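## Task

Put the thin flat slip sheet down so it lies flat on the bottom of the orange crate, then set the finned metal heat sink on top of it with the fins pointing upward. Afterwards return every tool to the stand slot it originally came from, release everything, and back the arm well away from the tools; skipping these closing steps is penalized. The heat sink is too broad for grip50. A tool still locked to the arm is treated as part of the arm.

## Robot and tools

Robot: one arm ending in a tool changer (a flat face, 63 mm across). Three tools hang in forks of a stand 180 mm apart: grip50 (small two-finger gripper, 50 mm max), grip85 (larger gripper, 85 mm max) and cup (suction). tool_id reports grip50, grip85, cup or none. Cameras: cam_high and cam_low, each 896x504. Occasionally a loose object gets a brief push. Nothing may leave the table.

Frames. Reported state uses the scene frame: origin on the table top under the arm base, +z up, +y to the left when looking along +x. end_effector_position (metres) and end_effector_quat_wxyz describe the changer face center, tool or not; long-reach readings can be slightly off. Motion offsets are in the face's own axes; face +z points outward, away from the arm. Tool points, in mm in face axes: grip50 grip point (0, -25, 180); grip85 grip point (0, 0, 173) closed, 13 mm closer to the face when fully open; cup rim center (0, 0, 175). Both grippers close along face x.

execute_actions(actions): a list of actions, each up to 15 rows; each row lasts 1/30 s and a short action repeats its final row to fill 15 steps. A row is 14 numbers, all in [-1, 1]: dx, dy, dz, rx, ry, rz, tool/lock, grip50_position, grip50_force_limit, grip50_speed, grip85_position, grip85_force_limit, grip85_speed, cup_suction. The first six are an offset (not a pose) from the face pose at the start of that action, in face axes; every row in the action is relative to that same start, not to the row before. For the first action in a call the start is the last pose reported in the scene. Scale: 1.0 = 0.6 m for dx, dy, dz and 180 degrees for the rotation vector rx, ry, rz. Each control step is clipped to 70 mm and 16 degrees from the measured pose, so large offsets need several actions. An empty list only returns state and images.

Tool numbers in a row: lock > 0 locks onto a plate touching the face, < 0 unlocks, 0 keeps the last command (about 1 s either way). grip50_position: +1 open 50 mm, pads meet near -0.65, -1 closes until blocked. grip85_position: +1 open 85 mm, pads meet near -0.8, -1 closes until blocked. force_limit: -1 is about 20 N, +1 about 185 N (grip50) or 235 N (grip85). speed: -1 about 20 mm/s, +1 about 150 mm/s. cup_suction above 0.01 is on, otherwise off and vented; it persists between actions. Tool commands only count when tool_id names that tool and it is ready (readings not n/a).

move(target, speed, blocking): target is one 14-number row as above; its first six are an offset from the pose in the latest result showing one. speed in m/s, 0.002 to 0.5 (default 0.25); turn rate up to twice that in rad/s. Straight path, 0.5 to 10 s; it does not avoid obstacles and may overshoot the speed near full reach. The arm is stiff: aiming even slightly past a firm contact can fault. Result adds a move: line (done, off_target, moving, held, fault) plus limits (paced = pose clipped, held = steps blocked) and distance to target. blocking=false returns after 0.5 s; then use wait or stop before further motion commands.

wait(seconds): 0 to 10, lets the scene run on the last command. stop(): brakes a running move. zoom_image(camera, region): camera cam_high or cam_low, region [x0, y0, x1, y1] in pixels, at most 504x504. finished_scene(scene): ends scene 1 or 2 permanently; only call it once the goal holds.

Results: pose, Hand target (where the controller is now driving), step readings with HELD where a row was held back, a pose unreachable line if the clearance check intervened, plate_near, locked, unlocked, in_stand, unlock_refused, tool readings, MOTOR HOT and fault lines.

Taking a tool: bring the face flat onto the plate within about 1 mm and 1 degree, face -y toward the fork's open side. When plate_near = 1, send lock +1 and wait for locked = 1. A new tool reads n/a while starting; a gripper closes then opens fully by itself. Lift about 20 mm (11 to 30), slide at least 110 mm along face -y out of the fork, then rise. Return by the reverse path; when in_stand = 1, hold still, send lock -1, wait for unlocked = 1, then leave. Unlocking anywhere else is refused. Fork arms sit 40 to 70 mm either side of the slot middle along face x, ends 45 mm toward the open side, tops 18 mm below the hung plate face; stops are 10 mm tall. The changer's contact block extends 46 mm on face -y, the lock motor 58 mm on +y.

Gripping: hold position at -1 and check object_status = 2 (0 moving, 1 blocked opening, 2 blocked closing, 3 at target or pads met; thin items may show 3). Opening: grip50 ≈ (250 - measured) x 0.202 mm; grip85 counts 78 ≈ 60 mm, 130 ≈ 40, 180 ≈ 20, 230 pads meet. Use grip85 for the heat sink. Cup: suction on, whole rim on a smooth flat area away from edges and holes; cup_part_present = 1 when cup_suction_measured reaches 0.50. To release, set down, suction off, rise 15 mm.

Avoid: contact torque at load limits (waist, shoulder, elbow 140 N m; forearm roll, wrist pitch, wrist roll 35.2 N m) or 150 N external force, which stops the arm 10 s; overheating motors by holding loads long; fast or hard contacts, drops and slips. Faster, smoother, lower-effort completion is better.

Each tool is called after "Request:" by a JSON object that holds its "method" and its "body".

## Session

Request:
{"method": "execute_actions", "body": {"actions": []}}

Scene clock: 0.00 s.
end_effector_position=(+0.5065, +0.0115, +0.4834) locked=0 unlocked=1 plate_near=0 in_stand=0 unlock_refused=0 tool_id=none grip50_position_measured=n/a grip50_object_status=n/a grip85_position_measured=n/a grip85_object_status=n/a cup_suction_measured=n/a cup_part_present=n/a end_effector_quat_wxyz=(-0.004, +0.699, +0.715, -0.005)
Joint positions: [ 0.266  0.131  0.192  0.001 -1.629 -0.261]
Joint velocities: [-0.002 -0.     0.     0.001  0.     0.001]
Hand target: +0.506, +0.011, +0.483; -0.004, +0.699, +0.715, -0.005

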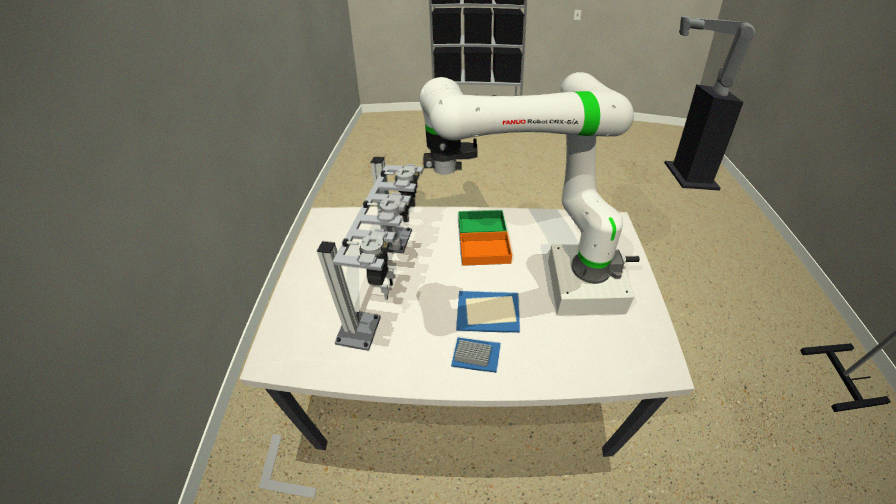

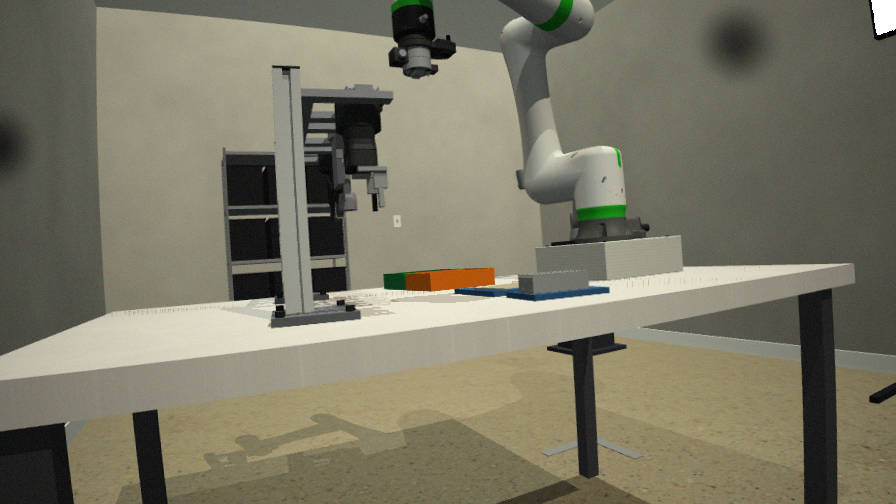

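Request:
{"method": "zoom_image", "body": {"camera": "cam_high", "region": [540, 230, 650, 325]}}

Request:
{"method": "zoom_image", "body": {"camera": "cam_high", "region": [310, 150, 450, 290]}}

Request:
{"method": "zoom_image", "body": {"camera": "cam_low", "region": [260, 50, 440, 240]}}

Region (540, 230, 650, 325) of cam_high's 896x504 image, scaled by 4.582, with more detail than that image has; it fills the top 435 rows of this view, and the rest is white.

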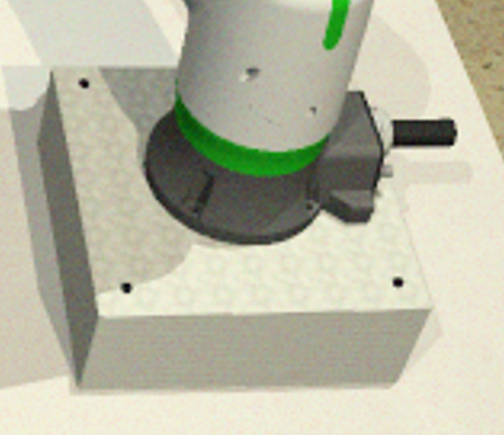

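Region (310, 150, 450, 290) of cam_high's 896x504 image, scaled by 3.600, with more detail than that image has.

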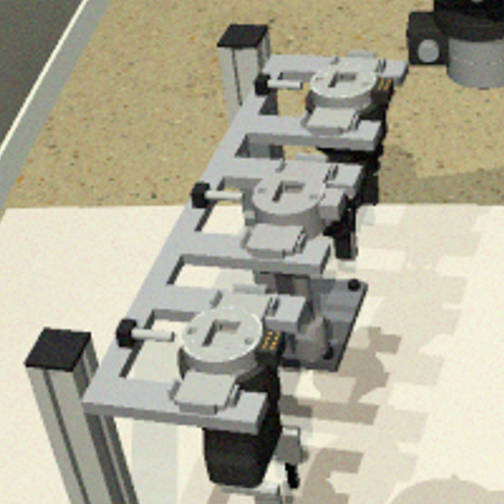

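Region (260, 50, 440, 240) of cam_low's 896x504 image, scaled by 2.653, with more detail than that image has; it fills the left 477 columns of this view, and the rest is white.

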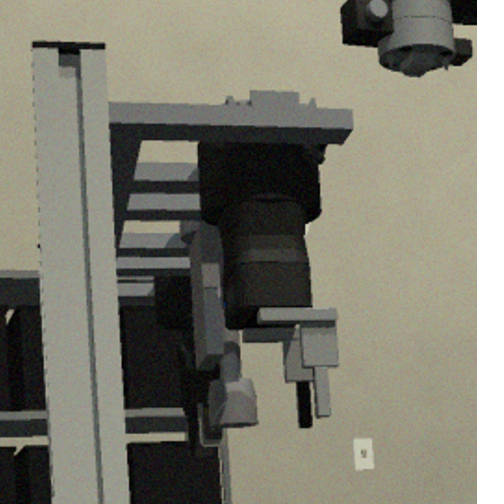

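Request:
{"method": "zoom_image", "body": {"camera": "cam_high", "region": [385, 158, 425, 188]}}

Request:
{"method": "zoom_image", "body": {"camera": "cam_high", "region": [370, 188, 410, 218]}}

Request:
{"method": "zoom_image", "body": {"camera": "cam_high", "region": [351, 227, 391, 257]}}

Region (385, 158, 425, 188) of cam_high's 896x504 image, scaled by 12.600, with more detail than that image has; it fills the top 378 rows of this view, and the rest is white.

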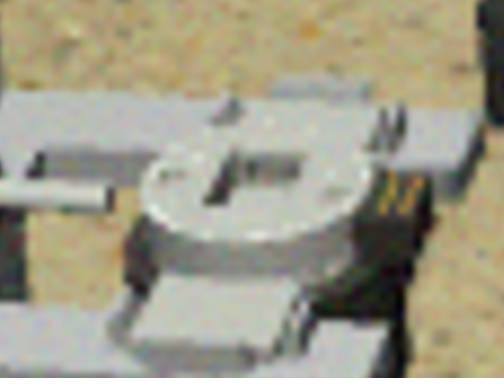

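Region (370, 188, 410, 218) of cam_high's 896x504 image, scaled by 12.600, with more detail than that image has; it fills the top 378 rows of this view, and the rest is white.

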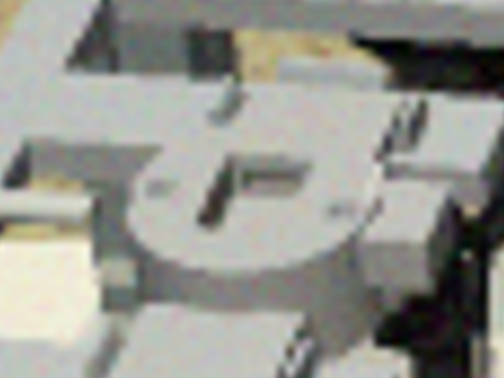

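Region (351, 227, 391, 257) of cam_high's 896x504 image, scaled by 12.600, with more detail than that image has; it fills the top 378 rows of this view, and the rest is white.

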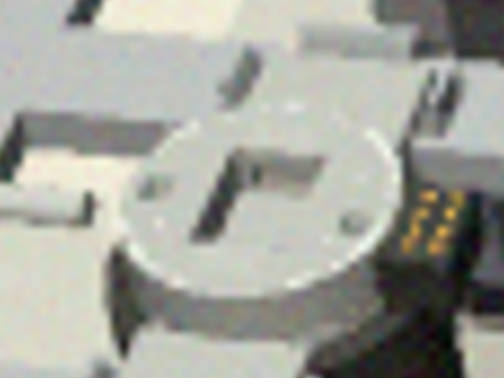

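Request:
{"method": "zoom_image", "body": {"camera": "cam_high", "region": [330, 225, 400, 278]}}

Request:
{"method": "zoom_image", "body": {"camera": "cam_high", "region": [350, 185, 420, 238]}}

Request:
{"method": "zoom_image", "body": {"camera": "cam_high", "region": [365, 150, 435, 203]}}

Region (330, 225, 400, 278) of cam_high's 896x504 image, scaled by 7.200, with more detail than that image has; it fills the top 382 rows of this view, and the rest is white.

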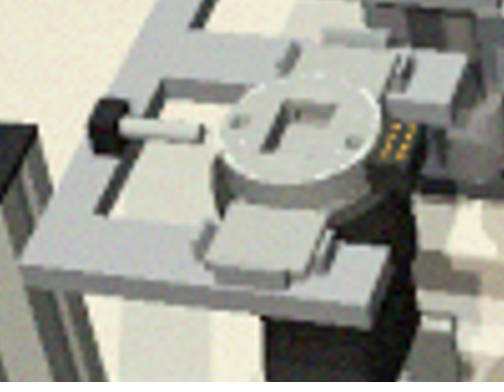

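Region (350, 185, 420, 238) of cam_high's 896x504 image, scaled by 7.200, with more detail than that image has; it fills the top 382 rows of this view, and the rest is white.

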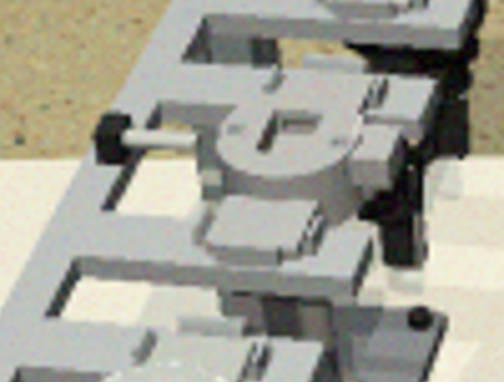

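Region (365, 150, 435, 203) of cam_high's 896x504 image, scaled by 7.200, with more detail than that image has; it fills the top 382 rows of this view, and the rest is white.

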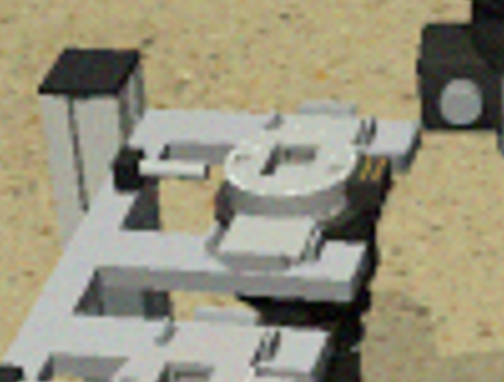

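Request:
{"method": "move", "body": {"target": [-0.0118, 0.28424, 0.16041, -0.00402, 0.00069, 0.0444, 0, 1, 0, 0, 1, 0, 0, 0], "speed": 0.3}}

Scene clock: 54.23 s.
end_effector_position=(+0.6756, +0.0078, +0.3847) locked=0 unlocked=1 plate_near=0 in_stand=0 unlock_refused=0 tool_id=none grip50_position_measured=n/a grip50_object_status=n/a grip85_position_measured=n/a grip85_object_status=n/a cup_suction_measured=n/a cup_part_present=n/a end_effector_quat_wxyz=(+0.000, +0.747, +0.665, -0.000)
Joint positions: [ 0.188  0.581  0.566  0.002 -1.54  -0.323]
Joint velocities: [-0.001  0.003  0.003 -0.001 -0.002  0.   ]
Hand target: +0.676, +0.008, +0.385; +0.000, +0.747, +0.665, -0.000
Off the commanded pose: 0.001 m, 0 deg.
move: done

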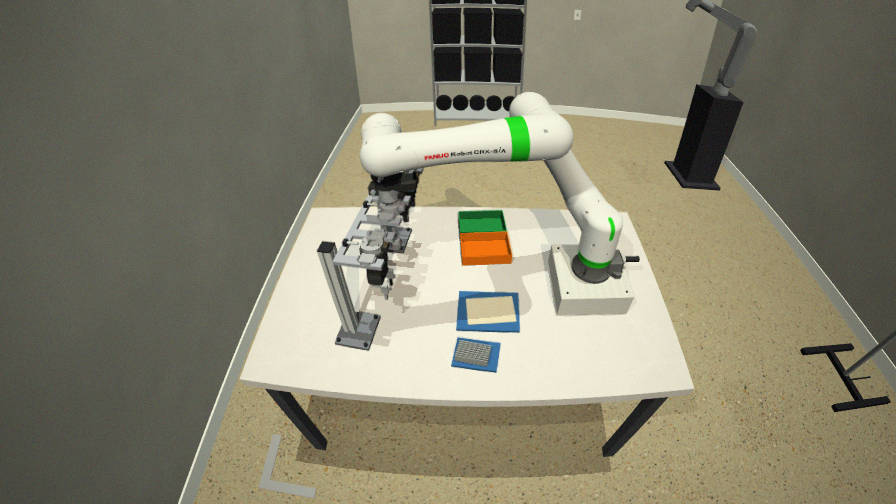

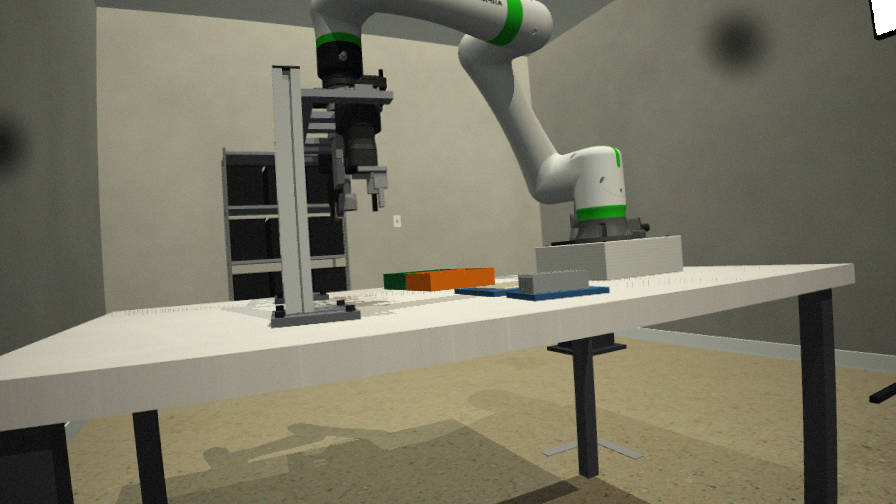

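Request:
{"method": "zoom_image", "body": {"camera": "cam_high", "region": [365, 178, 415, 222]}}

Region (365, 178, 415, 222) of cam_high's 896x504 image, scaled by 10.080, with more detail than that image has; it fills the top 444 rows of this view, and the rest is white.

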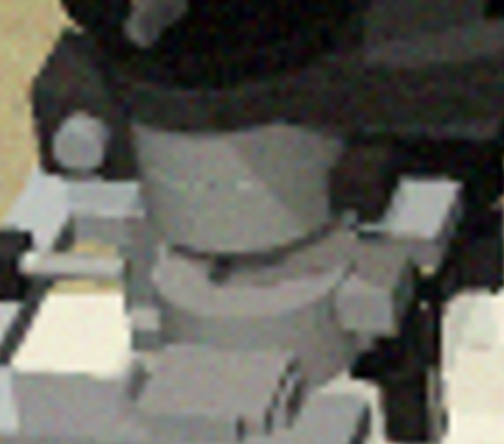

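Request:
{"method": "zoom_image", "body": {"camera": "cam_high", "region": [375, 188, 405, 214]}}

Region (375, 188, 405, 214) of cam_high's 896x504 image, scaled by 16.800, with more detail than that image has; it fills the top 437 rows of this view, and the rest is white.

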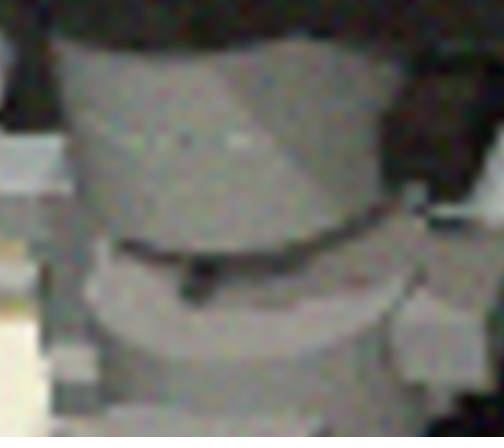

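Request:
{"method": "zoom_image", "body": {"camera": "cam_low", "region": [295, 60, 405, 150]}}

Region (295, 60, 405, 150) of cam_low's 896x504 image, scaled by 4.582, with more detail than that image has; it fills the top 412 rows of this view, and the rest is white.

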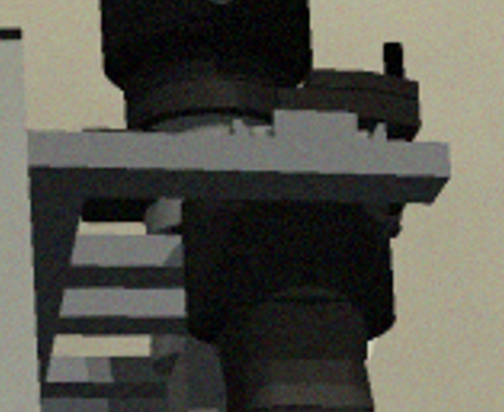

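Request:
{"method": "execute_actions", "body": {"actions": [[[0.0001,0.0001,0.001,0,0,0,0,1,0,0,1,0,0,0],[0.0002,0.0002,0.003,0,0,0,0,1,0,0,1,0,0,0],[0.0003,0.0003,0.005,0,0,0,0,1,0,0,1,0,0,0],[0.0004,0.00046,0.007,0,0,0,0,1,0,0,1,0,0,0],[0.0004,0.00046,0.009,0,0,0,0,1,0,0,1,0,0,0],[0.0004,0.00046,0.0105,0,0,0,0,1,0,0,1,0,0,0],[0.0004,0.00046,0.0117,0,0,0,0,1,0,0,1,0,0,0],[0.0004,0.00046,0.0125,0,0,0,0,1,0,0,1,0,0,0],[0.0004,0.00046,0.01283,0,0,0,0,1,0,0,1,0,0,0]]]}}

Request:
{"method": "zoom_image", "body": {"camera": "cam_high", "region": [375, 188, 405, 214]}}

Scene clock: 73.73 s.
end_effector_position=(+0.6759, +0.0078, +0.3771) locked=0 unlocked=1 plate_near=0 in_stand=0 unlock_refused=0 tool_id=none grip50_position_measured=n/a grip50_object_status=n/a grip85_position_measured=n/a grip85_object_status=n/a cup_suction_measured=n/a cup_part_present=n/a end_effector_quat_wxyz=(+0.000, +0.747, +0.665, -0.000)
Joint positions: [ 0.188  0.582  0.551  0.002 -1.523 -0.323]
Joint velocities: [-0.001 -0.    -0.003 -0.001  0.001  0.   ]
Hand target: +0.676, +0.008, +0.377; +0.000, +0.747, +0.665, -0.000
Off the commanded pose: 0.000 m, 0 deg.
Step readings (end_effector_position):
0: (+0.6757, +0.0078, +0.3846)
1: (+0.6757, +0.0078, +0.3846)
2: (+0.6757, +0.0078, +0.3846)
4: (+0.6757, +0.0078, +0.3833)
8: (+0.6759, +0.0078, +0.3790)
15: end_effector_position above

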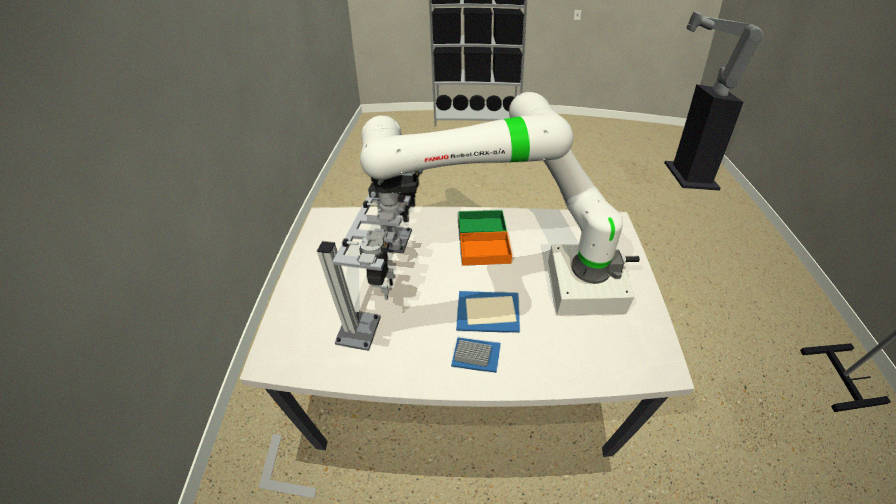

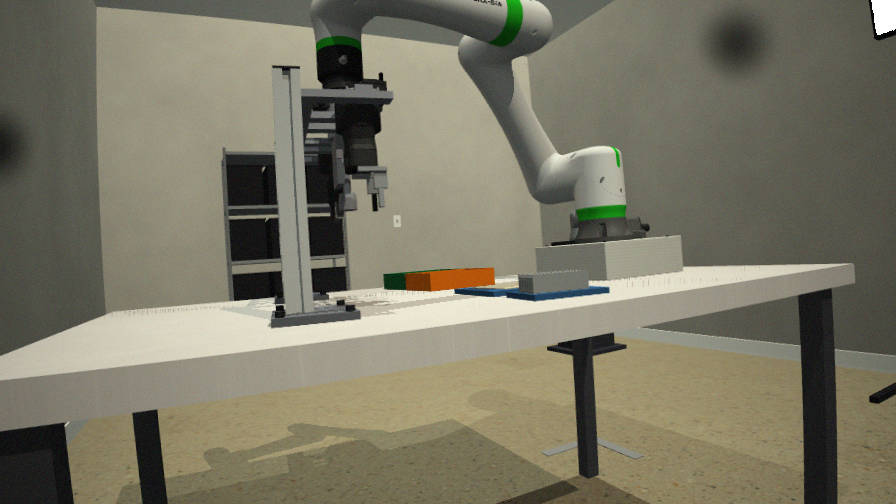

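Region (375, 188, 405, 214) of cam_high's 896x504 image, scaled by 16.800, with more detail than that image has; it fills the top 437 rows of this view, and the rest is white.

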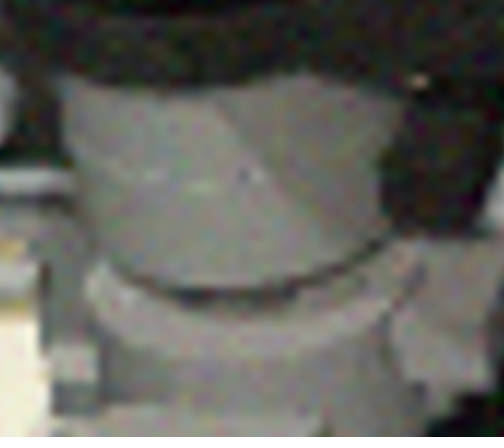

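Request:
{"method": "execute_actions", "body": {"actions": [[[0.0002,0,0,0,0,0,0,1,0,0,1,0,0,0],[0.0002,0,0.0004,0,0,0,0,1,0,0,1,0,0,0],[0.0002,0,0.0009,0,0,0,0,1,0,0,1,0,0,0],[0.0002,0,0.0014,0,0,0,0,1,0,0,1,0,0,0],[0.0002,0,0.0019,0,0,0,0,1,0,0,1,0,0,0],[0.0002,0,0.0024,0,0,0,0,1,0,0,1,0,0,0],[0.0002,0,0.0029,0,0,0,0,1,0,0,1,0,0,0],[0.0002,0,0.0033,0,0,0,0,1,0,0,1,0,0,0],[0.0002,0,0.0036,0,0,0,0,1,0,0,1,0,0,0],[0.0002,0,0.0036,0,0,0,0,1,0,0,1,0,0,0],[0.0002,0,0.0036,0,0,0,0,1,0,0,1,0,0,0],[0.0002,0,0.0036,0,0,0,0,1,0,0,1,0,0,0],[0.0002,0,0.0036,0,0,0,0,1,0,0,1,0,0,0],[0.0002,0,0.0036,0,0,0,0,1,0,0,1,0,0,0],[0.0002,0,0.001,0,0,0,0,1,0,0,1,0,0,0]]]}}

Scene clock: 77.83 s.
end_effector_position=(+0.6759, +0.0080, +0.3749) locked=0 unlocked=1 plate_near=0 in_stand=0 unlock_refused=0 tool_id=none grip50_position_measured=n/a grip50_object_status=n/a grip85_position_measured=n/a grip85_object_status=n/a cup_suction_measured=n/a cup_part_present=n/a end_effector_quat_wxyz=(+0.000, +0.747, +0.665, -0.000)
Joint positions: [ 0.188  0.583  0.546  0.002 -1.519 -0.323]
Joint velocities: [ 0.     0.    -0.001  0.001  0.    -0.   ]
Hand target: +0.676, +0.008, +0.376; +0.000, +0.747, +0.665, -0.000
Off the commanded pose: 0.002 m, 0 deg.
Step readings (end_effector_position):
0: (+0.6759, +0.0080, +0.3770)
1: (+0.6759, +0.0080, +0.3770)
2: (+0.6759, +0.0080, +0.3770)
4: (+0.6759, +0.0080, +0.3768)
8: (+0.6759, +0.0080, +0.3757)
15: end_effector_position above

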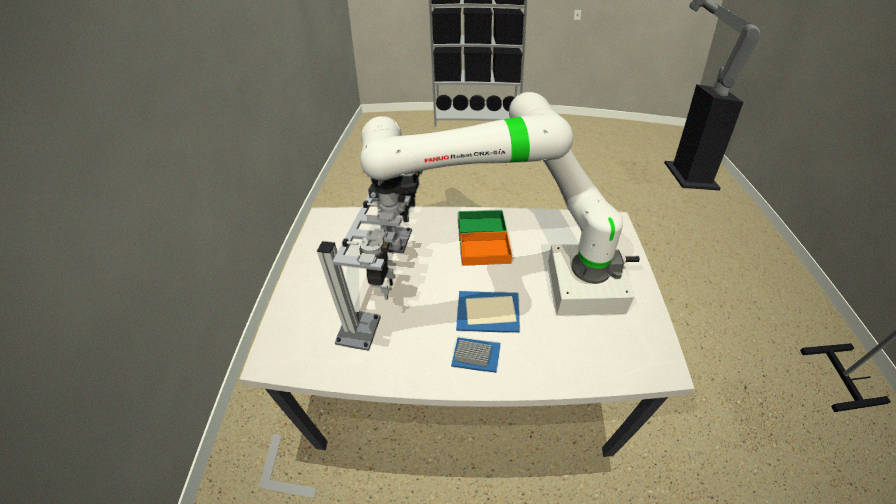

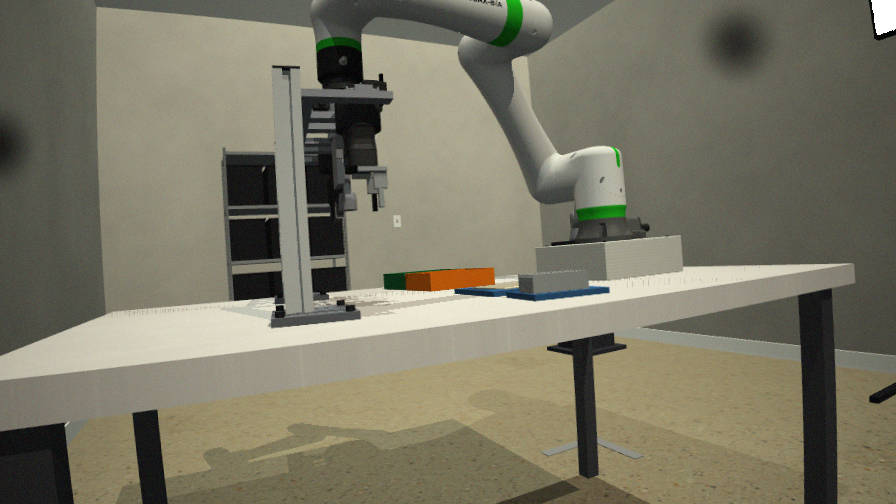

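Request:
{"method": "execute_actions", "body": {"actions": [[[0,0,-0.002,0,0,0,0,1,0,0,1,0,0,0],[0,0,-0.0012,0,0,0,0,1,0,0,1,0,0,0],[0,0,-0.0004,0,0,0,0,1,0,0,1,0,0,0],[0,0,0.0004,0,0,0,0,1,0,0,1,0,0,0],[0,0,0.0011,0,0,0,0,1,0,0,1,0,0,0],[0,0,0.0018,0,0,0,0,1,0,0,1,0,0,0],[0,0,0.0024,0,0,0,0,1,0,0,1,0,0,0],[0,0,0.0029,0,0,0,0,1,0,0,1,0,0,0],[0,0,0.0032,0,0,0,0,1,0,0,1,0,0,0],[0,0,0.0032,0,0,0,0,1,0,0,1,0,0,0],[0,0,0.0032,0,0,0,0,1,0,0,1,0,0,0],[0,0,0.0032,0,0,0,0,1,0,0,1,0,0,0],[0,0,0.0032,0,0,0,0,1,0,0,1,0,0,0],[0,0,0.0032,0,0,0,0,1,0,0,1,0,0,0],[0,0,0.0012,0,0,0,0,1,0,0,1,0,0,0]]]}}

Scene clock: 79.93 s.
end_effector_position=(+0.6759, +0.0080, +0.3731) locked=0 unlocked=1 plate_near=0 in_stand=0 unlock_refused=0 tool_id=none grip50_position_measured=n/a grip50_object_status=n/a grip85_position_measured=n/a grip85_object_status=n/a cup_suction_measured=n/a cup_part_present=n/a end_effector_quat_wxyz=(+0.000, +0.747, +0.665, +0.000)
Joint positions: [ 0.188  0.583  0.542  0.002 -1.514 -0.323]
Joint velocities: [ 0.001 -0.    -0.001  0.001 -0.     0.   ]
Hand target: +0.676, +0.008, +0.374; +0.000, +0.747, +0.665, -0.000
Off the commanded pose: 0.001 m, 0 deg.
Step readings (end_effector_position):
0: (+0.6759, +0.0080, +0.3765)
1: (+0.6759, +0.0080, +0.3765)
2: (+0.6759, +0.0080, +0.3765)
4: (+0.6758, +0.0079, +0.3761)
8: (+0.6759, +0.0080, +0.3743)
15: end_effector_position above

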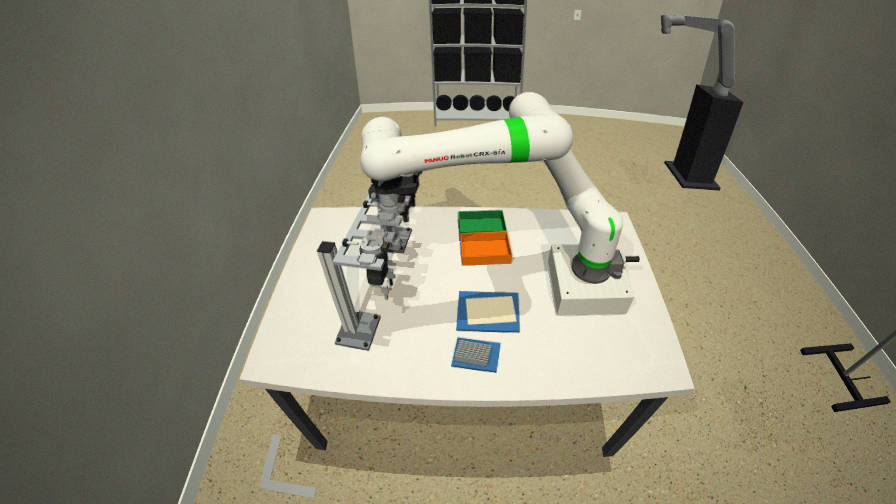

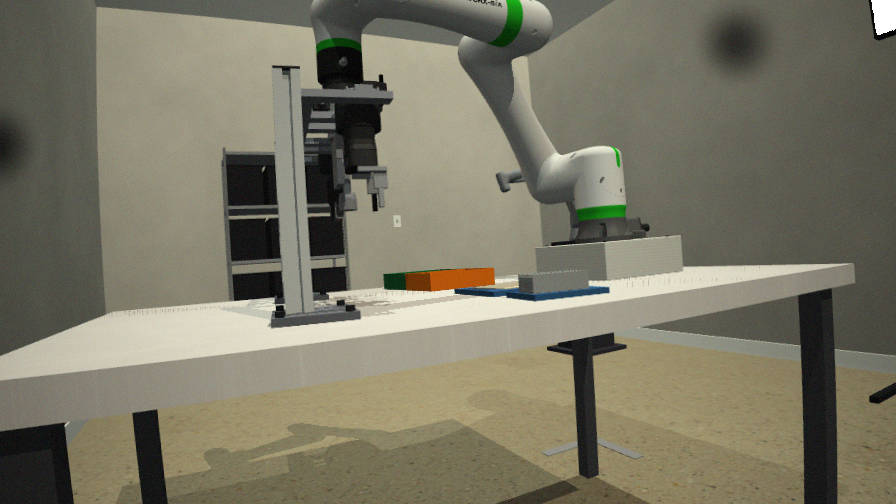

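Request:
{"method": "execute_actions", "body": {"actions": [[[0,0,-0.0012,0,0,0,0,1,0,0,1,0,0,0],[0,0,-0.0005,0,0,0,0,1,0,0,1,0,0,0],[0,0,0.0002,0,0,0,0,1,0,0,1,0,0,0],[0,0,0.0009,0,0,0,0,1,0,0,1,0,0,0],[0,0,0.0016,0,0,0,0,1,0,0,1,0,0,0],[0,0,0.0022,0,0,0,0,1,0,0,1,0,0,0],[0,0,0.0027,0,0,0,0,1,0,0,1,0,0,0],[0,0,0.0032,0,0,0,0,1,0,0,1,0,0,0],[0,0,0.0032,0,0,0,0,1,0,0,1,0,0,0],[0,0,0.0032,0,0,0,0,1,0,0,1,0,0,0],[0,0,0.0032,0,0,0,0,1,0,0,1,0,0,0],[0,0,0.0032,0,0,0,0,1,0,0,1,0,0,0],[0,0,0.0032,0,0,0,0,1,0,0,1,0,0,0],[0,0,0.0032,0,0,0,0,1,0,0,1,0,0,0],[0,0,0.0012,0,0,0,0,1,0,0,1,0,0,0]]]}}

Scene clock: 82.13 s.
end_effector_position=(+0.6759, +0.0080, +0.3713) locked=0 unlocked=1 plate_near=0 in_stand=0 unlock_refused=0 tool_id=none grip50_position_measured=n/a grip50_object_status=n/a grip85_position_measured=n/a grip85_object_status=n/a cup_suction_measured=n/a cup_part_present=n/a end_effector_quat_wxyz=(+0.000, +0.747, +0.665, +0.000)
Joint positions: [ 0.188  0.583  0.538  0.002 -1.51  -0.323]
Joint velocities: [ 0.001  0.     0.001 -0.002  0.    -0.   ]
Hand target: +0.676, +0.008, +0.372; +0.000, +0.747, +0.665, +0.000
Off the commanded pose: 0.001 m, 0 deg.
Step readings (end_effector_position):
0: (+0.6759, +0.0080, +0.3742)
1: (+0.6759, +0.0080, +0.3742)
2: (+0.6759, +0.0080, +0.3742)
4: (+0.6758, +0.0079, +0.3739)
8: (+0.6759, +0.0080, +0.3723)
15: end_effector_position above

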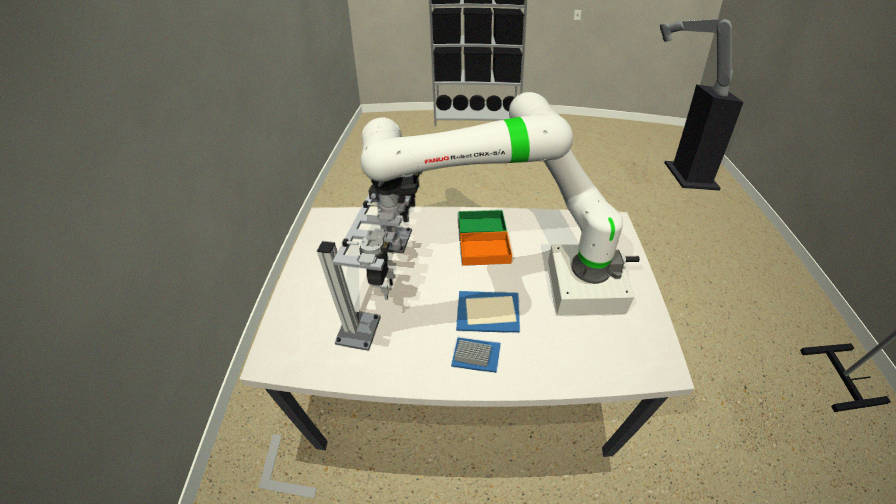

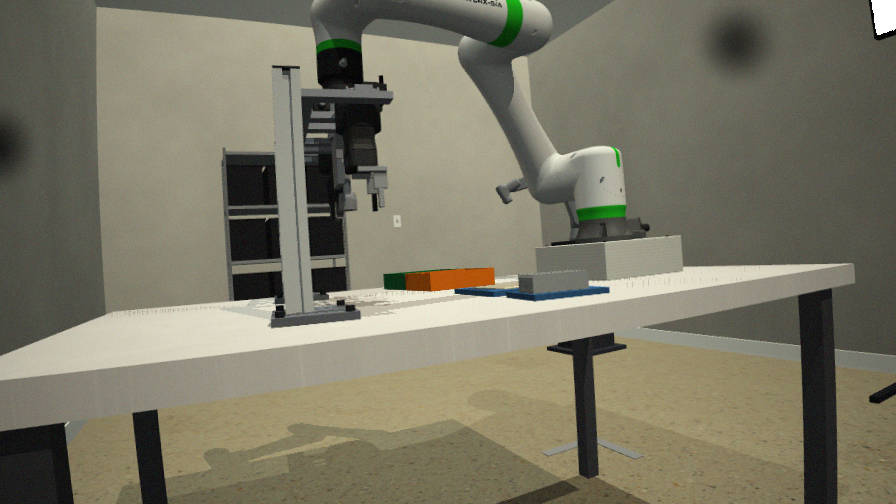

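Request:
{"method": "execute_actions", "body": {"actions": [[[0,0,-0.0012,0,0,0,0,1,0,0,1,0,0,0],[0,0,-0.0005,0,0,0,0,1,0,0,1,0,0,0],[0,0,0.0002,0,0,0,0,1,0,0,1,0,0,0],[0,0,0.0009,0,0,0,0,1,0,0,1,0,0,0],[0,0,0.0016,0,0,0,0,1,0,0,1,0,0,0],[0,0,0.0022,0,0,0,0,1,0,0,1,0,0,0],[0,0,0.0028,0,0,0,0,1,0,0,1,0,0,0],[0,0,0.0033,0,0,0,0,1,0,0,1,0,0,0],[0,0,0.0033,0,0,0,0,1,0,0,1,0,0,0],[0,0,0.0033,0,0,0,0,1,0,0,1,0,0,0],[0,0,0.0033,0,0,0,0,1,0,0,1,0,0,0],[0,0,0.0033,0,0,0,0,1,0,0,1,0,0,0],[0,0,0.0033,0,0,0,0,1,0,0,1,0,0,0],[0,0,0.0033,0,0,0,0,1,0,0,1,0,0,0],[0,0,0.0013,0,0,0,0,1,0,0,1,0,0,0]]]}}

Request:
{"method": "zoom_image", "body": {"camera": "cam_high", "region": [375, 188, 405, 214]}}

Scene clock: 84.43 s.
end_effector_position=(+0.6759, +0.0080, +0.3694) locked=0 unlocked=1 plate_near=0 in_stand=0 unlock_refused=0 tool_id=none grip50_position_measured=n/a grip50_object_status=n/a grip85_position_measured=n/a grip85_object_status=n/a cup_suction_measured=n/a cup_part_present=n/a end_effector_quat_wxyz=(+0.000, +0.747, +0.665, +0.000)
Joint positions: [ 0.188  0.583  0.534  0.002 -1.506 -0.323]
Joint velocities: [ 0.     0.     0.     0.001 -0.     0.   ]
Hand target: +0.676, +0.008, +0.370; +0.000, +0.747, +0.665, +0.000
Off the commanded pose: 0.001 m, 0 deg.
Step readings (end_effector_position):
0: (+0.6759, +0.0080, +0.3724)
1: (+0.6759, +0.0080, +0.3724)
2: (+0.6759, +0.0080, +0.3724)
4: (+0.6758, +0.0079, +0.3720)
8: (+0.6759, +0.0080, +0.3704)
15: end_effector_position above

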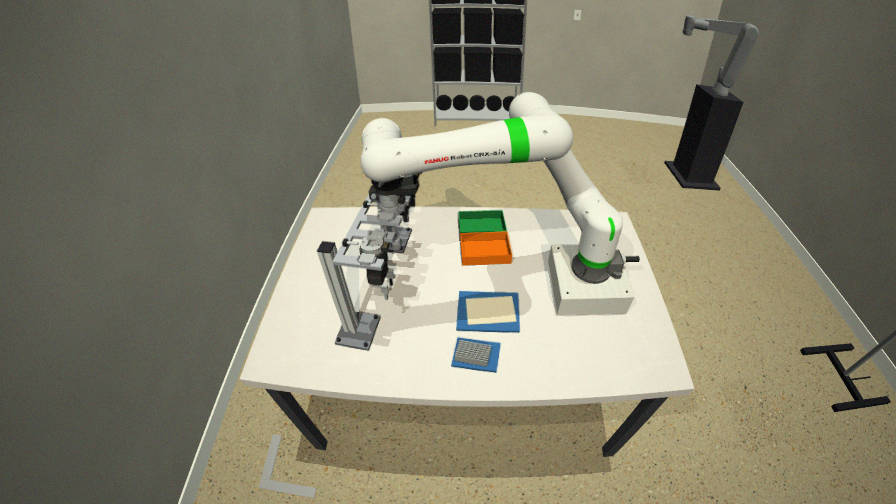

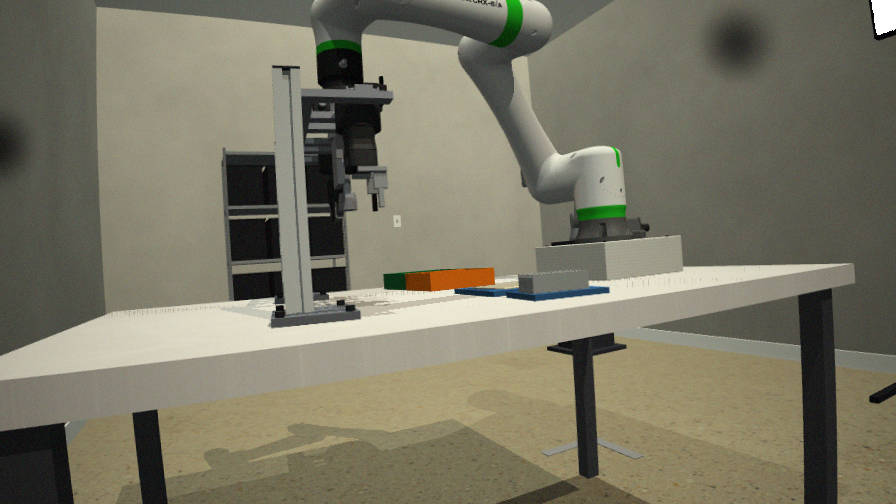

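Region (375, 188, 405, 214) of cam_high's 896x504 image, scaled by 16.800, with more detail than that image has; it fills the top 437 rows of this view, and the rest is white.

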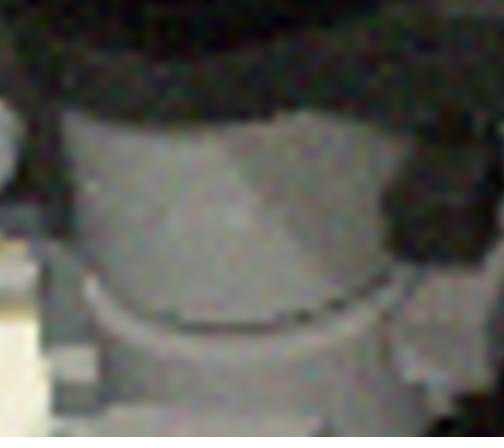

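Request:
{"method": "execute_actions", "body": {"actions": [[[0,0,-0.0012,0,0,0,0,1,0,0,1,0,0,0],[0,0,-0.0005,0,0,0,0,1,0,0,1,0,0,0],[0,0,0.0002,0,0,0,0,1,0,0,1,0,0,0],[0,0,0.0009,0,0,0,0,1,0,0,1,0,0,0],[0,0,0.0016,0,0,0,0,1,0,0,1,0,0,0],[0,0,0.0023,0,0,0,0,1,0,0,1,0,0,0],[0,0,0.003,0,0,0,0,1,0,0,1,0,0,0],[0,0,0.0035,0,0,0,0,1,0,0,1,0,0,0],[0,0,0.0035,0,0,0,0,1,0,0,1,0,0,0],[0,0,0.0035,0,0,0,0,1,0,0,1,0,0,0],[0,0,0.0035,0,0,0,0,1,0,0,1,0,0,0],[0,0,0.0035,0,0,0,0,1,0,0,1,0,0,0],[0,0,0.0035,0,0,0,0,1,0,0,1,0,0,0],[0,0,0.0035,0,0,0,0,1,0,0,1,0,0,0],[0,0,0.0015,0,0,0,0,1,0,0,1,0,0,0]]]}}

Scene clock: 86.60 s.
end_effector_position=(+0.6759, +0.0080, +0.3674) locked=0 unlocked=1 plate_near=0 in_stand=0 unlock_refused=0 tool_id=none grip50_position_measured=n/a grip50_object_status=n/a grip85_position_measured=n/a grip85_object_status=n/a cup_suction_measured=n/a cup_part_present=n/a end_effector_quat_wxyz=(+0.000, +0.747, +0.665, +0.000)
Joint positions: [ 0.188  0.584  0.53   0.002 -1.501 -0.323]
Joint velocities: [ 0.001  0.     0.    -0.001  0.     0.   ]
Hand target: +0.676, +0.008, +0.368; +0.000, +0.747, +0.665, +0.000
Off the commanded pose: 0.001 m, 0 deg.
Step readings (end_effector_position):
0: (+0.6759, +0.0080, +0.3705)
1: (+0.6759, +0.0080, +0.3705)
2: (+0.6759, +0.0080, +0.3705)
4: (+0.6758, +0.0079, +0.3701)
8: (+0.6759, +0.0080, +0.3685)
15: end_effector_position above

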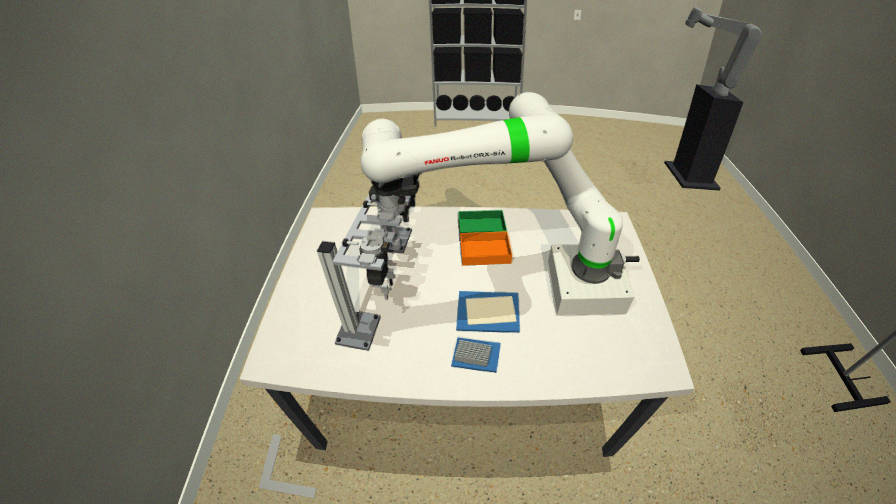

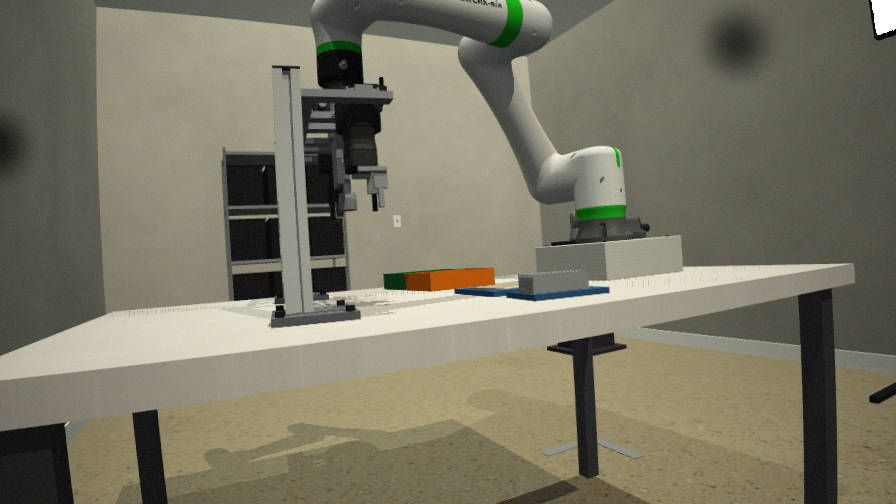

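Request:
{"method": "execute_actions", "body": {"actions": [[[0,0,-0.0012,0,0,0,0,1,0,0,1,0,0,0],[0,0,-0.0005,0,0,0,0,1,0,0,1,0,0,0],[0,0,0.0002,0,0,0,0,1,0,0,1,0,0,0],[0,0,0.0009,0,0,0,0,1,0,0,1,0,0,0],[0,0,0.0016,0,0,0,0,1,0,0,1,0,0,0],[0,0,0.0023,0,0,0,0,1,0,0,1,0,0,0],[0,0,0.003,0,0,0,0,1,0,0,1,0,0,0],[0,0,0.0036,0,0,0,0,1,0,0,1,0,0,0],[0,0,0.0036,0,0,0,0,1,0,0,1,0,0,0],[0,0,0.0036,0,0,0,0,1,0,0,1,0,0,0],[0,0,0.0036,0,0,0,0,1,0,0,1,0,0,0],[0,0,0.0036,0,0,0,0,1,0,0,1,0,0,0],[0,0,0.0036,0,0,0,0,1,0,0,1,0,0,0],[0,0,0.0036,0,0,0,0,1,0,0,1,0,0,0],[0,0,0.0016,0,0,0,0,1,0,0,1,0,0,0]]]}}

Scene clock: 88.63 s.
end_effector_position=(+0.6759, +0.0080, +0.3653) locked=0 unlocked=1 plate_near=0 in_stand=1 unlock_refused=0 tool_id=none grip50_position_measured=n/a grip50_object_status=n/a grip85_position_measured=n/a grip85_object_status=n/a cup_suction_measured=n/a cup_part_present=n/a end_effector_quat_wxyz=(+0.000, +0.747, +0.665, +0.000)
Joint positions: [ 0.188  0.584  0.526  0.002 -1.497 -0.323]
Joint velocities: [-0.001 -0.     0.    -0.003 -0.    -0.   ]
Hand target: +0.676, +0.008, +0.366; +0.000, +0.747, +0.665, +0.000
Off the commanded pose: 0.001 m, 0 deg.
Step readings (end_effector_position):
0: (+0.6759, +0.0080, +0.3685)
1: (+0.6759, +0.0080, +0.3685)
2: (+0.6759, +0.0080, +0.3685)
4: (+0.6758, +0.0079, +0.3681)
8: (+0.6759, +0.0080, +0.3664)
15: end_effector_position above

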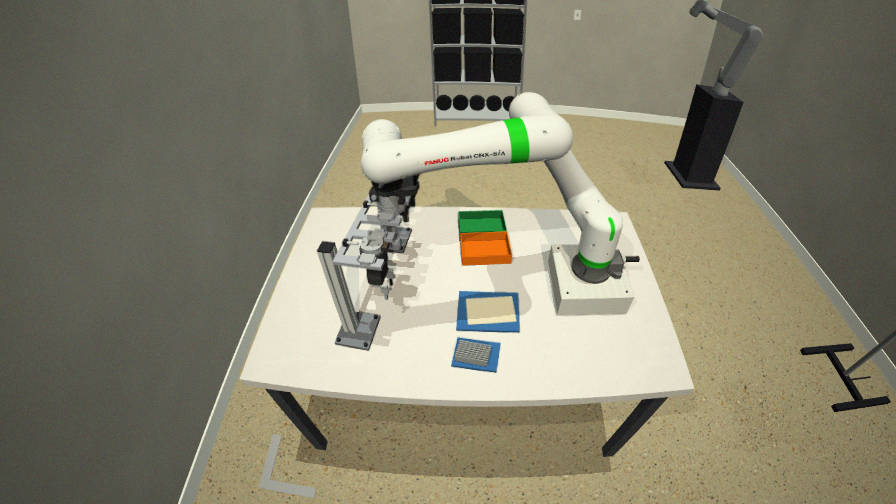

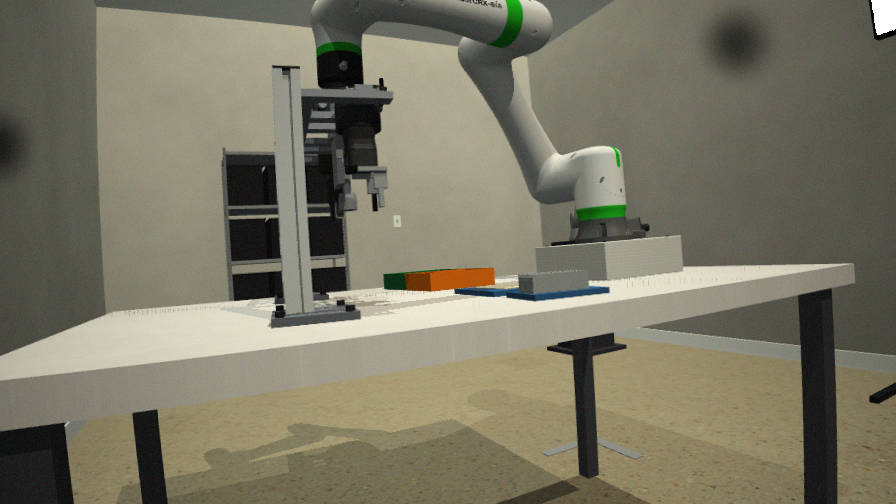

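Request:
{"method": "execute_actions", "body": {"actions": [[[0,0,-0.001,0,0,0,0,1,0,0,1,0,0,0],[0,0,-0.0002,0,0,0,0,1,0,0,1,0,0,0],[0,0,0.0007,0,0,0,0,1,0,0,1,0,0,0],[0,0,0.0016,0,0,0,0,1,0,0,1,0,0,0],[0,0,0.0025,0,0,0,0,1,0,0,1,0,0,0],[0,0,0.0033,0,0,0,0,1,0,0,1,0,0,0],[0,0,0.004,0,0,0,0,1,0,0,1,0,0,0],[0,0,0.0045,0,0,0,0,1,0,0,1,0,0,0],[0,0,0.0048,0,0,0,0,1,0,0,1,0,0,0],[0,0,0.0048,0,0,0,0,1,0,0,1,0,0,0],[0,0,0.0048,0,0,0,0,1,0,0,1,0,0,0],[0,0,0.0048,0,0,0,0,1,0,0,1,0,0,0],[0,0,0.0048,0,0,0,0,1,0,0,1,0,0,0],[0,0,0.0048,0,0,0,0,1,0,0,1,0,0,0],[0,0,0.0048,0,0,0,1,1,0,0,1,0,0,0]]]}}

Scene clock: 91.73 s.
end_effector_position=(+0.6759, +0.0080, +0.3625) locked=0 unlocked=0 plate_near=1 in_stand=1 unlock_refused=0 tool_id=none grip50_position_measured=n/a grip50_object_status=n/a grip85_position_measured=n/a grip85_object_status=n/a cup_suction_measured=n/a cup_part_present=n/a end_effector_quat_wxyz=(+0.000, +0.747, +0.665, +0.000)
Joint positions: [ 0.188  0.585  0.52   0.002 -1.49  -0.323]
Joint velocities: [-0.002  0.    -0.002  0.     0.    -0.   ]
Hand target: +0.676, +0.008, +0.362; +0.000, +0.747, +0.665, +0.000
Off the commanded pose: 0.000 m, 0 deg.
Step readings (end_effector_position):
0: (+0.6759, +0.0080, +0.3664)
1: (+0.6759, +0.0080, +0.3664)
2: (+0.6759, +0.0080, +0.3664)
4: (+0.6758, +0.0079, +0.3659)
8: (+0.6759, +0.0080, +0.3638)
15: end_effector_position above

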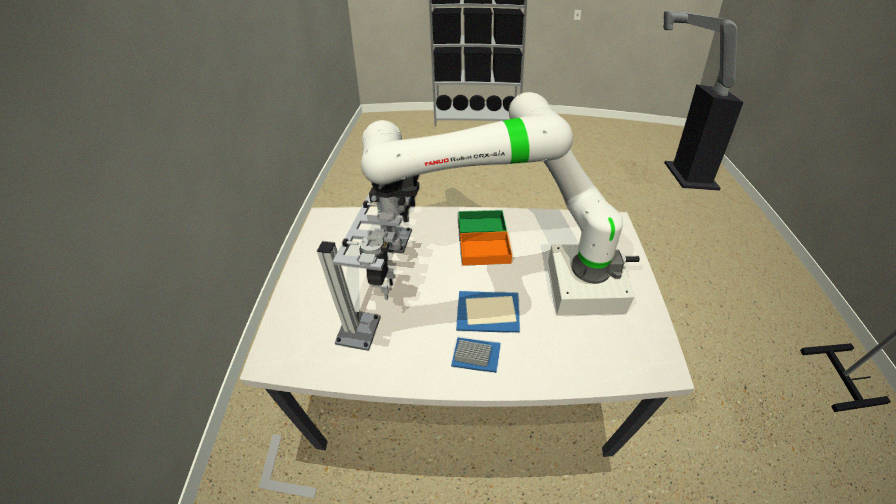

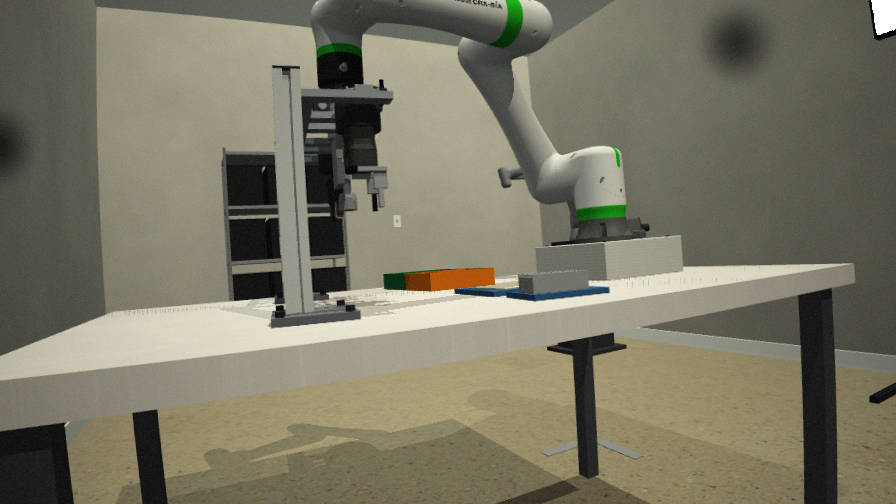

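plate_near=1 and locking. Meanwhile, measure the objects.

Request:
{"method": "zoom_image", "body": {"camera": "cam_high", "region": [450, 200, 530, 272]}}

Request:
{"method": "zoom_image", "body": {"camera": "cam_high", "region": [450, 282, 530, 340]}}

Request:
{"method": "zoom_image", "body": {"camera": "cam_high", "region": [445, 330, 508, 380]}}

Region (450, 200, 530, 272) of cam_high's 896x504 image, scaled by 6.300, with more detail than that image has; it fills the top 454 rows of this view, and the rest is white.

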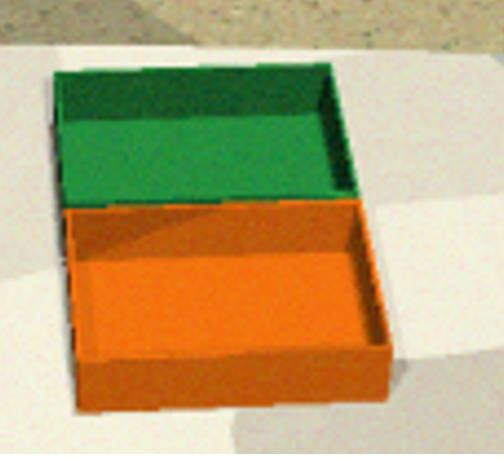

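Region (450, 282, 530, 340) of cam_high's 896x504 image, scaled by 6.300, with more detail than that image has; it fills the top 365 rows of this view, and the rest is white.

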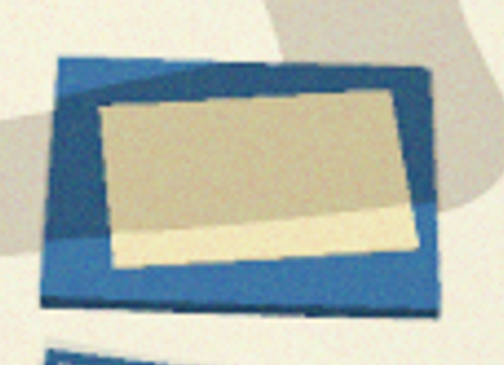

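Region (445, 330, 508, 380) of cam_high's 896x504 image, scaled by 8.000, with more detail than that image has; it fills the top 400 rows of this view, and the rest is white.

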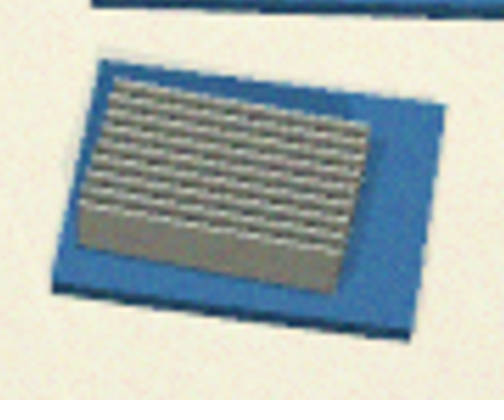

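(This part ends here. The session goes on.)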